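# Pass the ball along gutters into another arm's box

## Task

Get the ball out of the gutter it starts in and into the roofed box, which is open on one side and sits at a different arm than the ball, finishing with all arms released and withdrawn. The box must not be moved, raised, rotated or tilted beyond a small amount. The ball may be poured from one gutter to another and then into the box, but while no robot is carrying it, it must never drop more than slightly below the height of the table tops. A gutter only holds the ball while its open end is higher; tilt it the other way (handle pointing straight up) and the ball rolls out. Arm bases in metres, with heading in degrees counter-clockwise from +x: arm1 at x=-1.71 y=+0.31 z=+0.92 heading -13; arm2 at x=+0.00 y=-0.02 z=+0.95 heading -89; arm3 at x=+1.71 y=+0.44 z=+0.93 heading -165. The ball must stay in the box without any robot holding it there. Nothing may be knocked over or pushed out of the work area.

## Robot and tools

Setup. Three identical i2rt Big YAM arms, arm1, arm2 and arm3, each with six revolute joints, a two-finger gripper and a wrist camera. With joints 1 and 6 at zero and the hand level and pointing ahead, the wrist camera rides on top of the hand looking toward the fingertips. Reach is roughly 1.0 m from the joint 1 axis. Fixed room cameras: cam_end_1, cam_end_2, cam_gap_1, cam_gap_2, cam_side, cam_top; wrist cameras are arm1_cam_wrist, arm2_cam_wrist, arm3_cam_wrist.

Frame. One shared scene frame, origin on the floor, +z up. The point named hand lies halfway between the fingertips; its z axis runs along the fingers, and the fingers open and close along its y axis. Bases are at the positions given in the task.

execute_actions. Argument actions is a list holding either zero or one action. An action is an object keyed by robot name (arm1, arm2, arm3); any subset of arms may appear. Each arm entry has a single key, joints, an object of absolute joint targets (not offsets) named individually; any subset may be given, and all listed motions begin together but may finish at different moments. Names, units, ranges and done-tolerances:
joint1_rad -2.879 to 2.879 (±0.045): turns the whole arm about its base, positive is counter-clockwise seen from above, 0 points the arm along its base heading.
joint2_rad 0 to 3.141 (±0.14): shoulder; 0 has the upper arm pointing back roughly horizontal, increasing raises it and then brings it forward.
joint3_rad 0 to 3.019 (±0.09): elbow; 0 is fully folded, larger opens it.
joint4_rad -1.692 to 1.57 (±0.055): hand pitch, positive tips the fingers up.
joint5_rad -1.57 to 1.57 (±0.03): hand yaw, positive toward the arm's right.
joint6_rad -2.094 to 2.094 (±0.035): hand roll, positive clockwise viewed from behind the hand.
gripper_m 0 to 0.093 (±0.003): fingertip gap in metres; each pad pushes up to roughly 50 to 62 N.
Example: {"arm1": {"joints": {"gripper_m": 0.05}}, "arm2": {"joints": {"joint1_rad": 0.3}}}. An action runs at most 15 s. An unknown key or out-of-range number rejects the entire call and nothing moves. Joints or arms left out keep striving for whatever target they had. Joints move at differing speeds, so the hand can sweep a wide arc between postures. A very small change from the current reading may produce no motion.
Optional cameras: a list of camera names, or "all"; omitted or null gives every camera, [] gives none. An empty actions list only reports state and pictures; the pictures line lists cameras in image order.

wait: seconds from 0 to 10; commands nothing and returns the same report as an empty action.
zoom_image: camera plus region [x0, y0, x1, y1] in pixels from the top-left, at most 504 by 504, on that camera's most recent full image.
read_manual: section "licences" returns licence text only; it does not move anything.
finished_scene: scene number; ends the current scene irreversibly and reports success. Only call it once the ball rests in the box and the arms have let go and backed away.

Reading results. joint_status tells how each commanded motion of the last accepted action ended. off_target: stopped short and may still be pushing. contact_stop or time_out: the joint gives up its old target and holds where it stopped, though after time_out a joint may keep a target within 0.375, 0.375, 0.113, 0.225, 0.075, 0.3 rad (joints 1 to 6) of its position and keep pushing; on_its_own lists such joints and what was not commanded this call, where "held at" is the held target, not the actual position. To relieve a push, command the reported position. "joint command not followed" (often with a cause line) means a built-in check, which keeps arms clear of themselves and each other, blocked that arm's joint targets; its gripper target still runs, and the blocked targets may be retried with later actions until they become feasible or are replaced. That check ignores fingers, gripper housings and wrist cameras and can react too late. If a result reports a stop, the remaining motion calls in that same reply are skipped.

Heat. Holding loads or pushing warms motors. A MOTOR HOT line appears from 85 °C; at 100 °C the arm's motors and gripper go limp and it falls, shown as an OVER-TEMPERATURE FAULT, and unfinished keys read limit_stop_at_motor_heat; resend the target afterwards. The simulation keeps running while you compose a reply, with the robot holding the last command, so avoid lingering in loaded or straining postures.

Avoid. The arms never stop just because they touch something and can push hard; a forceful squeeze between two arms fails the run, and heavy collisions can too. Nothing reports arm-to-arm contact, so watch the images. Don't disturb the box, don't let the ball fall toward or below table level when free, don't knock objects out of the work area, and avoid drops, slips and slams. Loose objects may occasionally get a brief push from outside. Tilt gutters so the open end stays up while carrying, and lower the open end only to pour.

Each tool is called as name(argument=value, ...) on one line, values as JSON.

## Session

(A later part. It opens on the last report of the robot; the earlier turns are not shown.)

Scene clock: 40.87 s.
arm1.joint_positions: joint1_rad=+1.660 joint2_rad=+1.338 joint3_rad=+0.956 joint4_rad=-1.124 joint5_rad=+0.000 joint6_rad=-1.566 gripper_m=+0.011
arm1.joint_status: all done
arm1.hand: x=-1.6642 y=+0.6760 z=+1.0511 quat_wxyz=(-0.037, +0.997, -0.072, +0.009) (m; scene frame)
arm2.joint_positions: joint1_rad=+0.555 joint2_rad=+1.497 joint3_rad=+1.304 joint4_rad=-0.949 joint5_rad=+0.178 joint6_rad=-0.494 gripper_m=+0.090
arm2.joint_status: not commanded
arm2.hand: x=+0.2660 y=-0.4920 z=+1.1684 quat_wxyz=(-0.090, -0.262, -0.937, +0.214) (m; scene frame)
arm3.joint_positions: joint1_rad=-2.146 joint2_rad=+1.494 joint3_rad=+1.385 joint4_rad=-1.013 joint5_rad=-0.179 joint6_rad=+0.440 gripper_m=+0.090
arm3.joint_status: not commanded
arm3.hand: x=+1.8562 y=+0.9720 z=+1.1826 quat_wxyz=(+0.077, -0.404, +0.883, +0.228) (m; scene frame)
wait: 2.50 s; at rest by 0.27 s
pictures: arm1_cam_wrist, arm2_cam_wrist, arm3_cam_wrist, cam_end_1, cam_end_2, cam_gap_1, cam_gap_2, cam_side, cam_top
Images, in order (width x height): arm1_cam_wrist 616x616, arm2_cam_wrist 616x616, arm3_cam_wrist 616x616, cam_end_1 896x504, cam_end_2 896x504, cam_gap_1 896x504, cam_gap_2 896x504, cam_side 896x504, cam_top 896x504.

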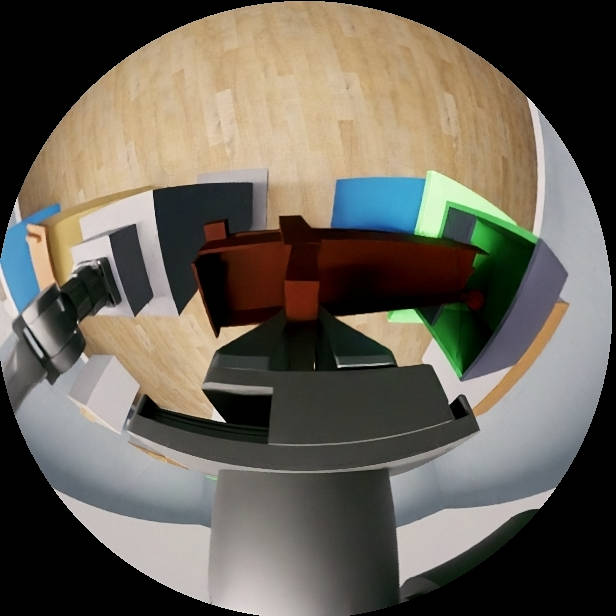

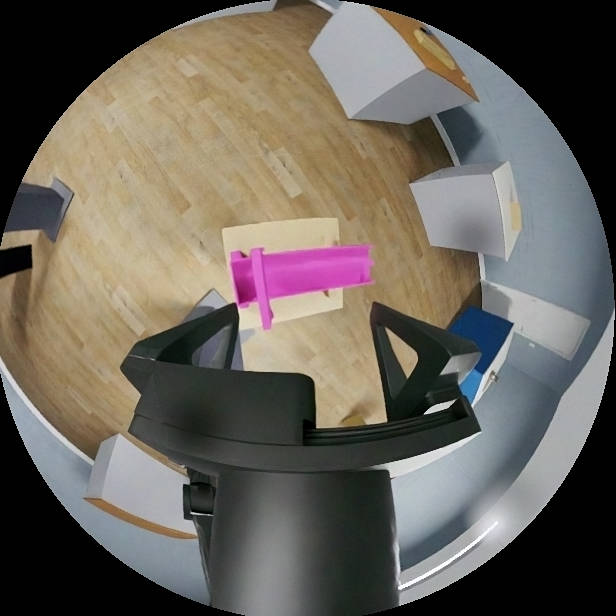

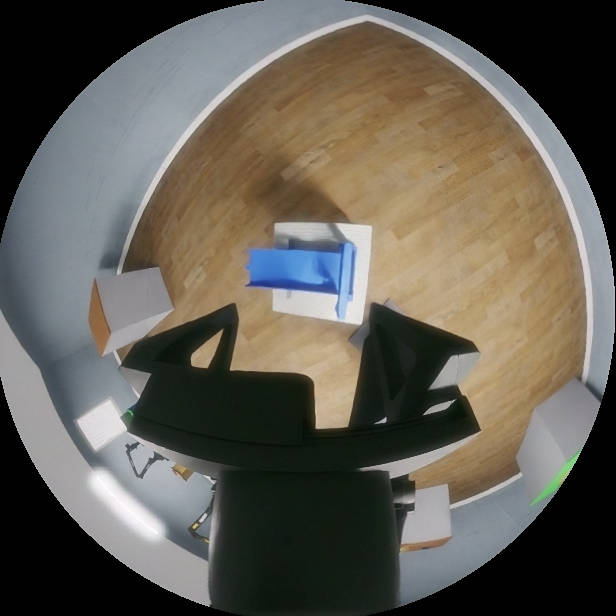

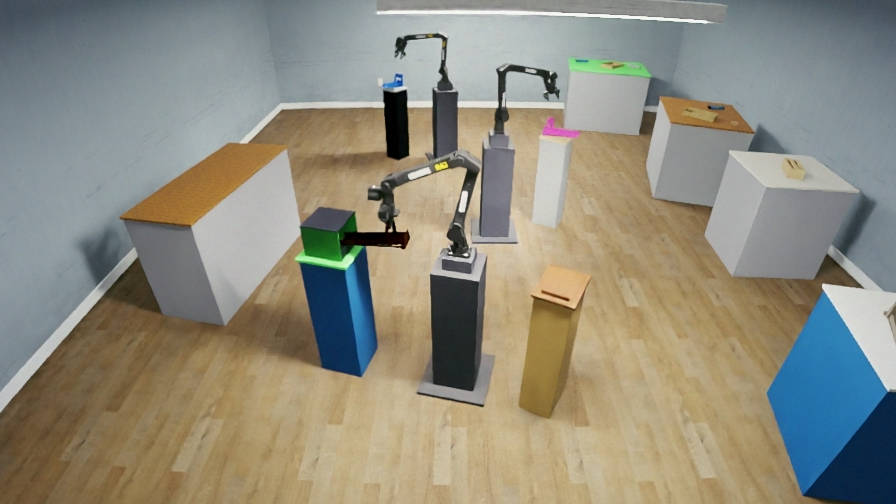

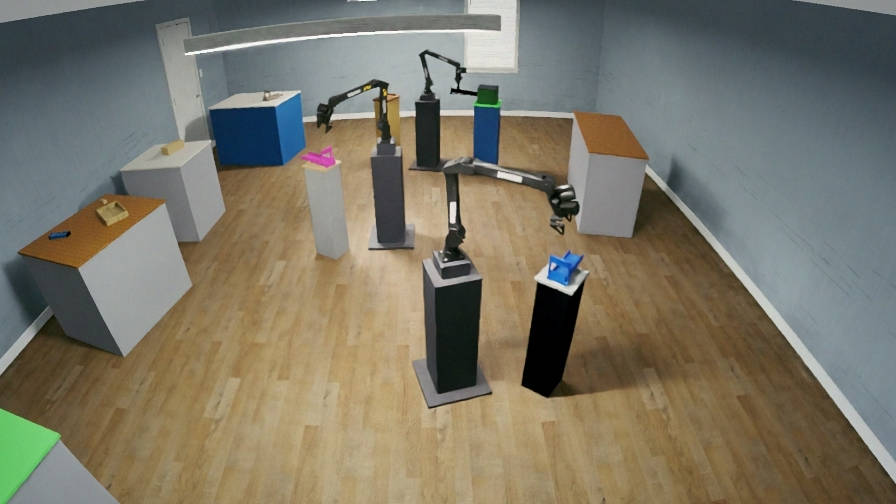

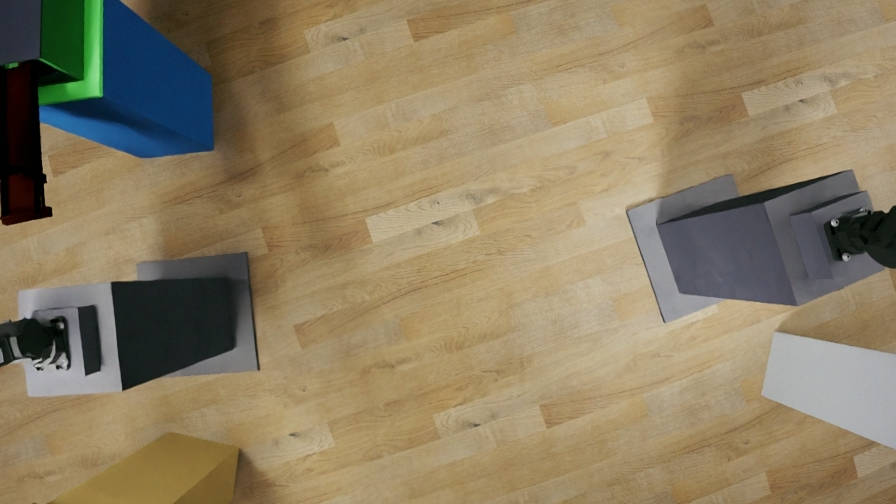

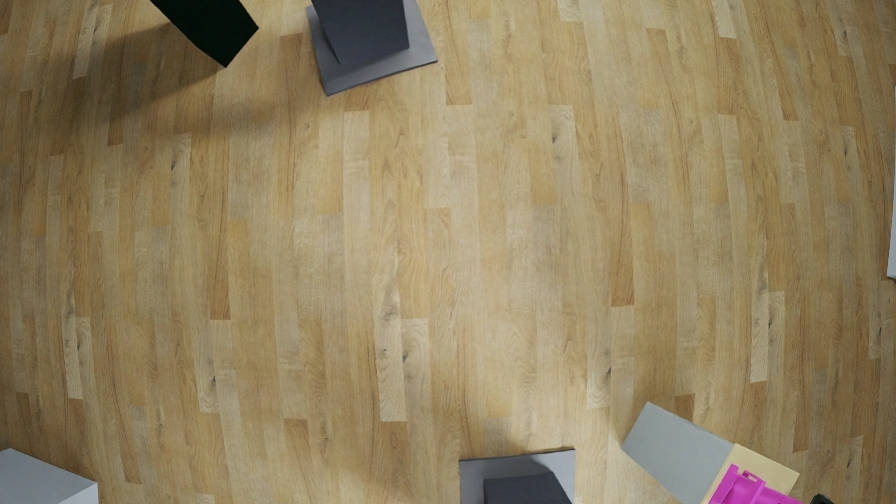

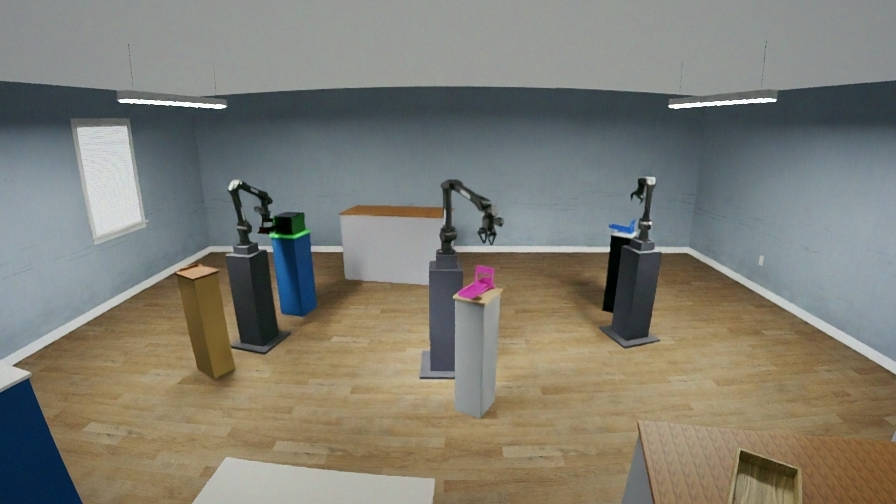

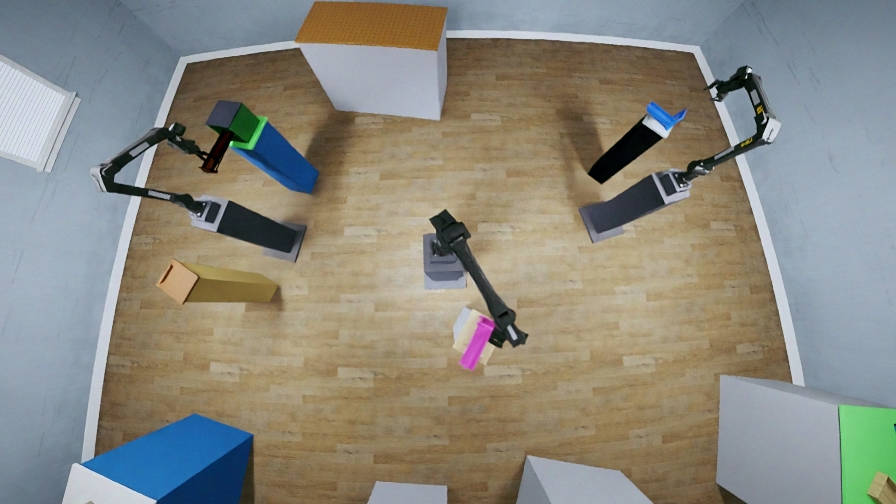

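Ball is in; the gutter may rest on the lip, so lift slightly then retract.

execute_actions(actions=[{"arm1":{"joints":{"joint4_rad":-1.03}}}], cameras=[])

execute_actions(actions=[{"arm1":{"joints":{"joint2_rad":0.8,"joint3_rad":0.58,"joint4_rad":-1.12}}}], cameras=[])

execute_actions(actions=[{"arm1":{"joints":{"joint1_rad":0.5,"joint3_rad":0.8,"joint4_rad":-1.4}}}], cameras=[])

execute_actions(actions=[{"arm1":{"joints":{"joint1_rad":-1.52,"joint2_rad":1.72,"joint3_rad":1.6,"joint4_rad":-1.48,"joint5_rad":0.2,"joint6_rad":0.3}}}], cameras=[])

execute_actions(actions=[{"arm1":{"joints":{"joint2_rad":1.92,"joint3_rad":1.52,"joint4_rad":-1.19}}}], cameras=[])

execute_actions(actions=[{"arm1":{"joints":{"gripper_m":0.09}}}], cameras=[])

execute_actions(actions=[{"arm1":{"joints":{"joint2_rad":1.5}}}], cameras=["cam_end_1"])

finished_scene(scene=2)

Scene clock: 41.87 s.
arm1.joint_positions: joint1_rad=+1.660 joint2_rad=+1.338 joint3_rad=+0.956 joint4_rad=-1.050 joint5_rad=+0.000 joint6_rad=-1.566 gripper_m=+0.011
arm1.joint_status: all done
arm1.hand: x=-1.6617 y=+0.6939 z=+1.0532 quat_wxyz=(-0.074, +0.995, -0.072, +0.011) (m; scene frame)
arm2.joint_positions: joint1_rad=+0.555 joint2_rad=+1.497 joint3_rad=+1.304 joint4_rad=-0.949 joint5_rad=+0.178 joint6_rad=-0.494 gripper_m=+0.090
arm2.joint_status: not commanded
arm2.hand: x=+0.2660 y=-0.4920 z=+1.1684 quat_wxyz=(-0.090, -0.262, -0.937, +0.214) (m; scene frame)
arm3.joint_positions: joint1_rad=-2.146 joint2_rad=+1.494 joint3_rad=+1.385 joint4_rad=-1.013 joint5_rad=-0.179 joint6_rad=+0.440 gripper_m=+0.090
arm3.joint_status: not commanded
arm3.hand: x=+1.8562 y=+0.9720 z=+1.1826 quat_wxyz=(+0.077, -0.404, +0.883, +0.228) (m; scene frame)
pictures: none
No camera images: the call's "cameras" was empty. Leave "cameras" out to get every camera's image.

Scene clock: 43.03 s.
arm1.joint_positions: joint1_rad=+1.660 joint2_rad=+0.807 joint3_rad=+0.573 joint4_rad=-1.116 joint5_rad=+0.000 joint6_rad=-1.566 gripper_m=+0.011
arm1.joint_status: all done
arm1.hand: x=-1.6833 y=+0.5410 z=+1.0455 quat_wxyz=(-0.115, +0.991, -0.072, +0.014) (m; scene frame)
arm2.joint_positions: joint1_rad=+0.555 joint2_rad=+1.497 joint3_rad=+1.304 joint4_rad=-0.949 joint5_rad=+0.178 joint6_rad=-0.494 gripper_m=+0.090
arm2.joint_status: not commanded
arm2.hand: x=+0.2660 y=-0.4920 z=+1.1684 quat_wxyz=(-0.090, -0.262, -0.937, +0.214) (m; scene frame)
arm3.joint_positions: joint1_rad=-2.146 joint2_rad=+1.494 joint3_rad=+1.385 joint4_rad=-1.013 joint5_rad=-0.179 joint6_rad=+0.440 gripper_m=+0.090
arm3.joint_status: not commanded
arm3.hand: x=+1.8562 y=+0.9720 z=+1.1826 quat_wxyz=(+0.077, -0.404, +0.883, +0.228) (m; scene frame)
pictures: none
No camera images: the call's "cameras" was empty. Leave "cameras" out to get every camera's image.

Scene clock: 44.60 s.
arm1.joint_positions: joint1_rad=+0.511 joint2_rad=+0.807 joint3_rad=+0.761 joint4_rad=-1.388 joint5_rad=+0.000 joint6_rad=-1.566 gripper_m=+0.011
arm1.joint_status: all done
arm1.hand: x=-1.5021 y=+0.3700 z=+1.1138 quat_wxyz=(-0.062, +0.795, -0.601, +0.044) (m; scene frame)
arm2.joint_positions: joint1_rad=+0.555 joint2_rad=+1.497 joint3_rad=+1.304 joint4_rad=-0.949 joint5_rad=+0.178 joint6_rad=-0.494 gripper_m=+0.090
arm2.joint_status: not commanded
arm2.hand: x=+0.2660 y=-0.4920 z=+1.1684 quat_wxyz=(-0.090, -0.262, -0.937, +0.214) (m; scene frame)
arm3.joint_positions: joint1_rad=-2.146 joint2_rad=+1.494 joint3_rad=+1.385 joint4_rad=-1.013 joint5_rad=-0.179 joint6_rad=+0.440 gripper_m=+0.090
arm3.joint_status: not commanded
arm3.hand: x=+1.8562 y=+0.9720 z=+1.1826 quat_wxyz=(+0.077, -0.404, +0.883, +0.228) (m; scene frame)
pictures: none
No camera images: the call's "cameras" was empty. Leave "cameras" out to get every camera's image.

Scene clock: 46.90 s.
arm1.joint_positions: joint1_rad=-1.523 joint2_rad=+1.739 joint3_rad=+1.550 joint4_rad=-1.473 joint5_rad=+0.197 joint6_rad=+0.292 gripper_m=+0.011
arm1.joint_status: all done
arm1.hand: x=-1.8424 y=-0.1822 z=+1.0937 quat_wxyz=(+0.100, -0.846, -0.523, +0.035) (m; scene frame)
arm2.joint_positions: joint1_rad=+0.555 joint2_rad=+1.497 joint3_rad=+1.304 joint4_rad=-0.949 joint5_rad=+0.178 joint6_rad=-0.494 gripper_m=+0.090
arm2.joint_status: not commanded
arm2.hand: x=+0.2660 y=-0.4920 z=+1.1684 quat_wxyz=(-0.090, -0.262, -0.937, +0.214) (m; scene frame)
arm3.joint_positions: joint1_rad=-2.146 joint2_rad=+1.494 joint3_rad=+1.385 joint4_rad=-1.013 joint5_rad=-0.179 joint6_rad=+0.440 gripper_m=+0.090
arm3.joint_status: not commanded
arm3.hand: x=+1.8562 y=+0.9720 z=+1.1826 quat_wxyz=(+0.077, -0.404, +0.883, +0.228) (m; scene frame)
pictures: none
No camera images: the call's "cameras" was empty. Leave "cameras" out to get every camera's image.

Scene clock: 47.93 s.
arm1.joint_positions: joint1_rad=-1.519 joint2_rad=+1.926 joint3_rad=+1.518 joint4_rad=-1.207 joint5_rad=+0.200 joint6_rad=+0.298 gripper_m=+0.011
arm1.joint_status: all done
arm1.hand: x=-1.8486 y=-0.2328 z=+0.9821 quat_wxyz=(+0.083, -0.848, -0.520, +0.052) (m; scene frame)
arm2.joint_positions: joint1_rad=+0.555 joint2_rad=+1.497 joint3_rad=+1.304 joint4_rad=-0.949 joint5_rad=+0.178 joint6_rad=-0.494 gripper_m=+0.090
arm2.joint_status: not commanded
arm2.hand: x=+0.2660 y=-0.4920 z=+1.1684 quat_wxyz=(-0.090, -0.262, -0.937, +0.214) (m; scene frame)
arm3.joint_positions: joint1_rad=-2.146 joint2_rad=+1.494 joint3_rad=+1.385 joint4_rad=-1.013 joint5_rad=-0.179 joint6_rad=+0.440 gripper_m=+0.090
arm3.joint_status: not commanded
arm3.hand: x=+1.8562 y=+0.9720 z=+1.1826 quat_wxyz=(+0.077, -0.404, +0.883, +0.228) (m; scene frame)
pictures: none
No camera images: the call's "cameras" was empty. Leave "cameras" out to get every camera's image.

Scene clock: 48.63 s.
arm1.joint_positions: joint1_rad=-1.519 joint2_rad=+1.926 joint3_rad=+1.518 joint4_rad=-1.205 joint5_rad=+0.200 joint6_rad=+0.298 gripper_m=+0.090
arm1.joint_status: all done
arm1.hand: x=-1.8487 y=-0.2335 z=+0.9825 quat_wxyz=(+0.081, -0.849, -0.520, +0.053) (m; scene frame)
arm2.joint_positions: joint1_rad=+0.555 joint2_rad=+1.497 joint3_rad=+1.304 joint4_rad=-0.949 joint5_rad=+0.178 joint6_rad=-0.494 gripper_m=+0.090
arm2.joint_status: not commanded
arm2.hand: x=+0.2660 y=-0.4920 z=+1.1684 quat_wxyz=(-0.090, -0.262, -0.937, +0.214) (m; scene frame)
arm3.joint_positions: joint1_rad=-2.146 joint2_rad=+1.494 joint3_rad=+1.385 joint4_rad=-1.013 joint5_rad=-0.179 joint6_rad=+0.440 gripper_m=+0.090
arm3.joint_status: not commanded
arm3.hand: x=+1.8562 y=+0.9720 z=+1.1826 quat_wxyz=(+0.077, -0.404, +0.883, +0.228) (m; scene frame)
pictures: none
No camera images: the call's "cameras" was empty. Leave "cameras" out to get every camera's image.

Scene clock: 50.23 s.
arm1.joint_positions: joint1_rad=-1.519 joint2_rad=+1.493 joint3_rad=+1.515 joint4_rad=-1.203 joint5_rad=+0.200 joint6_rad=+0.298 gripper_m=+0.090
arm1.joint_status: all done
arm1.hand: x=-1.8476 y=-0.2120 z=+1.2116 quat_wxyz=(-0.079, -0.845, -0.492, +0.193) (m; scene frame)
arm2.joint_positions: joint1_rad=+0.555 joint2_rad=+1.497 joint3_rad=+1.304 joint4_rad=-0.949 joint5_rad=+0.178 joint6_rad=-0.494 gripper_m=+0.090
arm2.joint_status: not commanded
arm2.hand: x=+0.2660 y=-0.4920 z=+1.1684 quat_wxyz=(-0.090, -0.262, -0.937, +0.214) (m; scene frame)
arm3.joint_positions: joint1_rad=-2.146 joint2_rad=+1.494 joint3_rad=+1.385 joint4_rad=-1.013 joint5_rad=-0.179 joint6_rad=+0.440 gripper_m=+0.090
arm3.joint_status: not commanded
arm3.hand: x=+1.8562 y=+0.9720 z=+1.1826 quat_wxyz=(+0.077, -0.404, +0.883, +0.228) (m; scene frame)
pictures: cam_end_1
Images, in order (width x height): cam_end_1 896x504.

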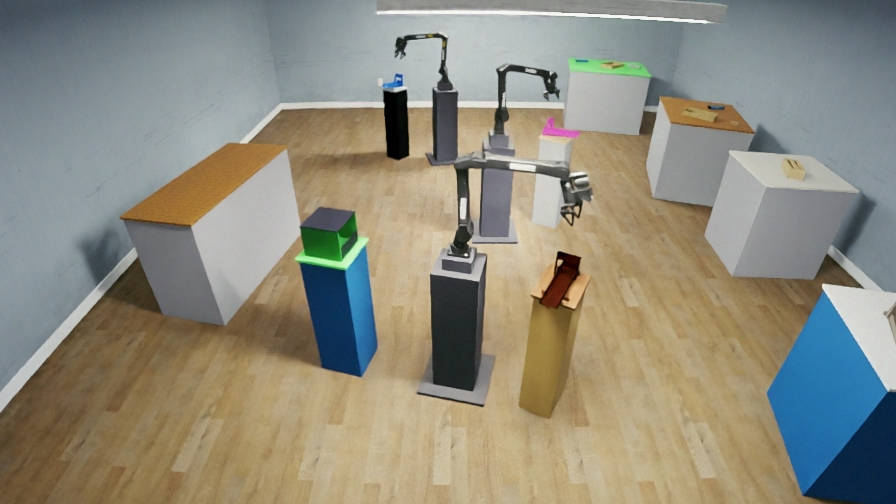

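The scene is finished: the task was done.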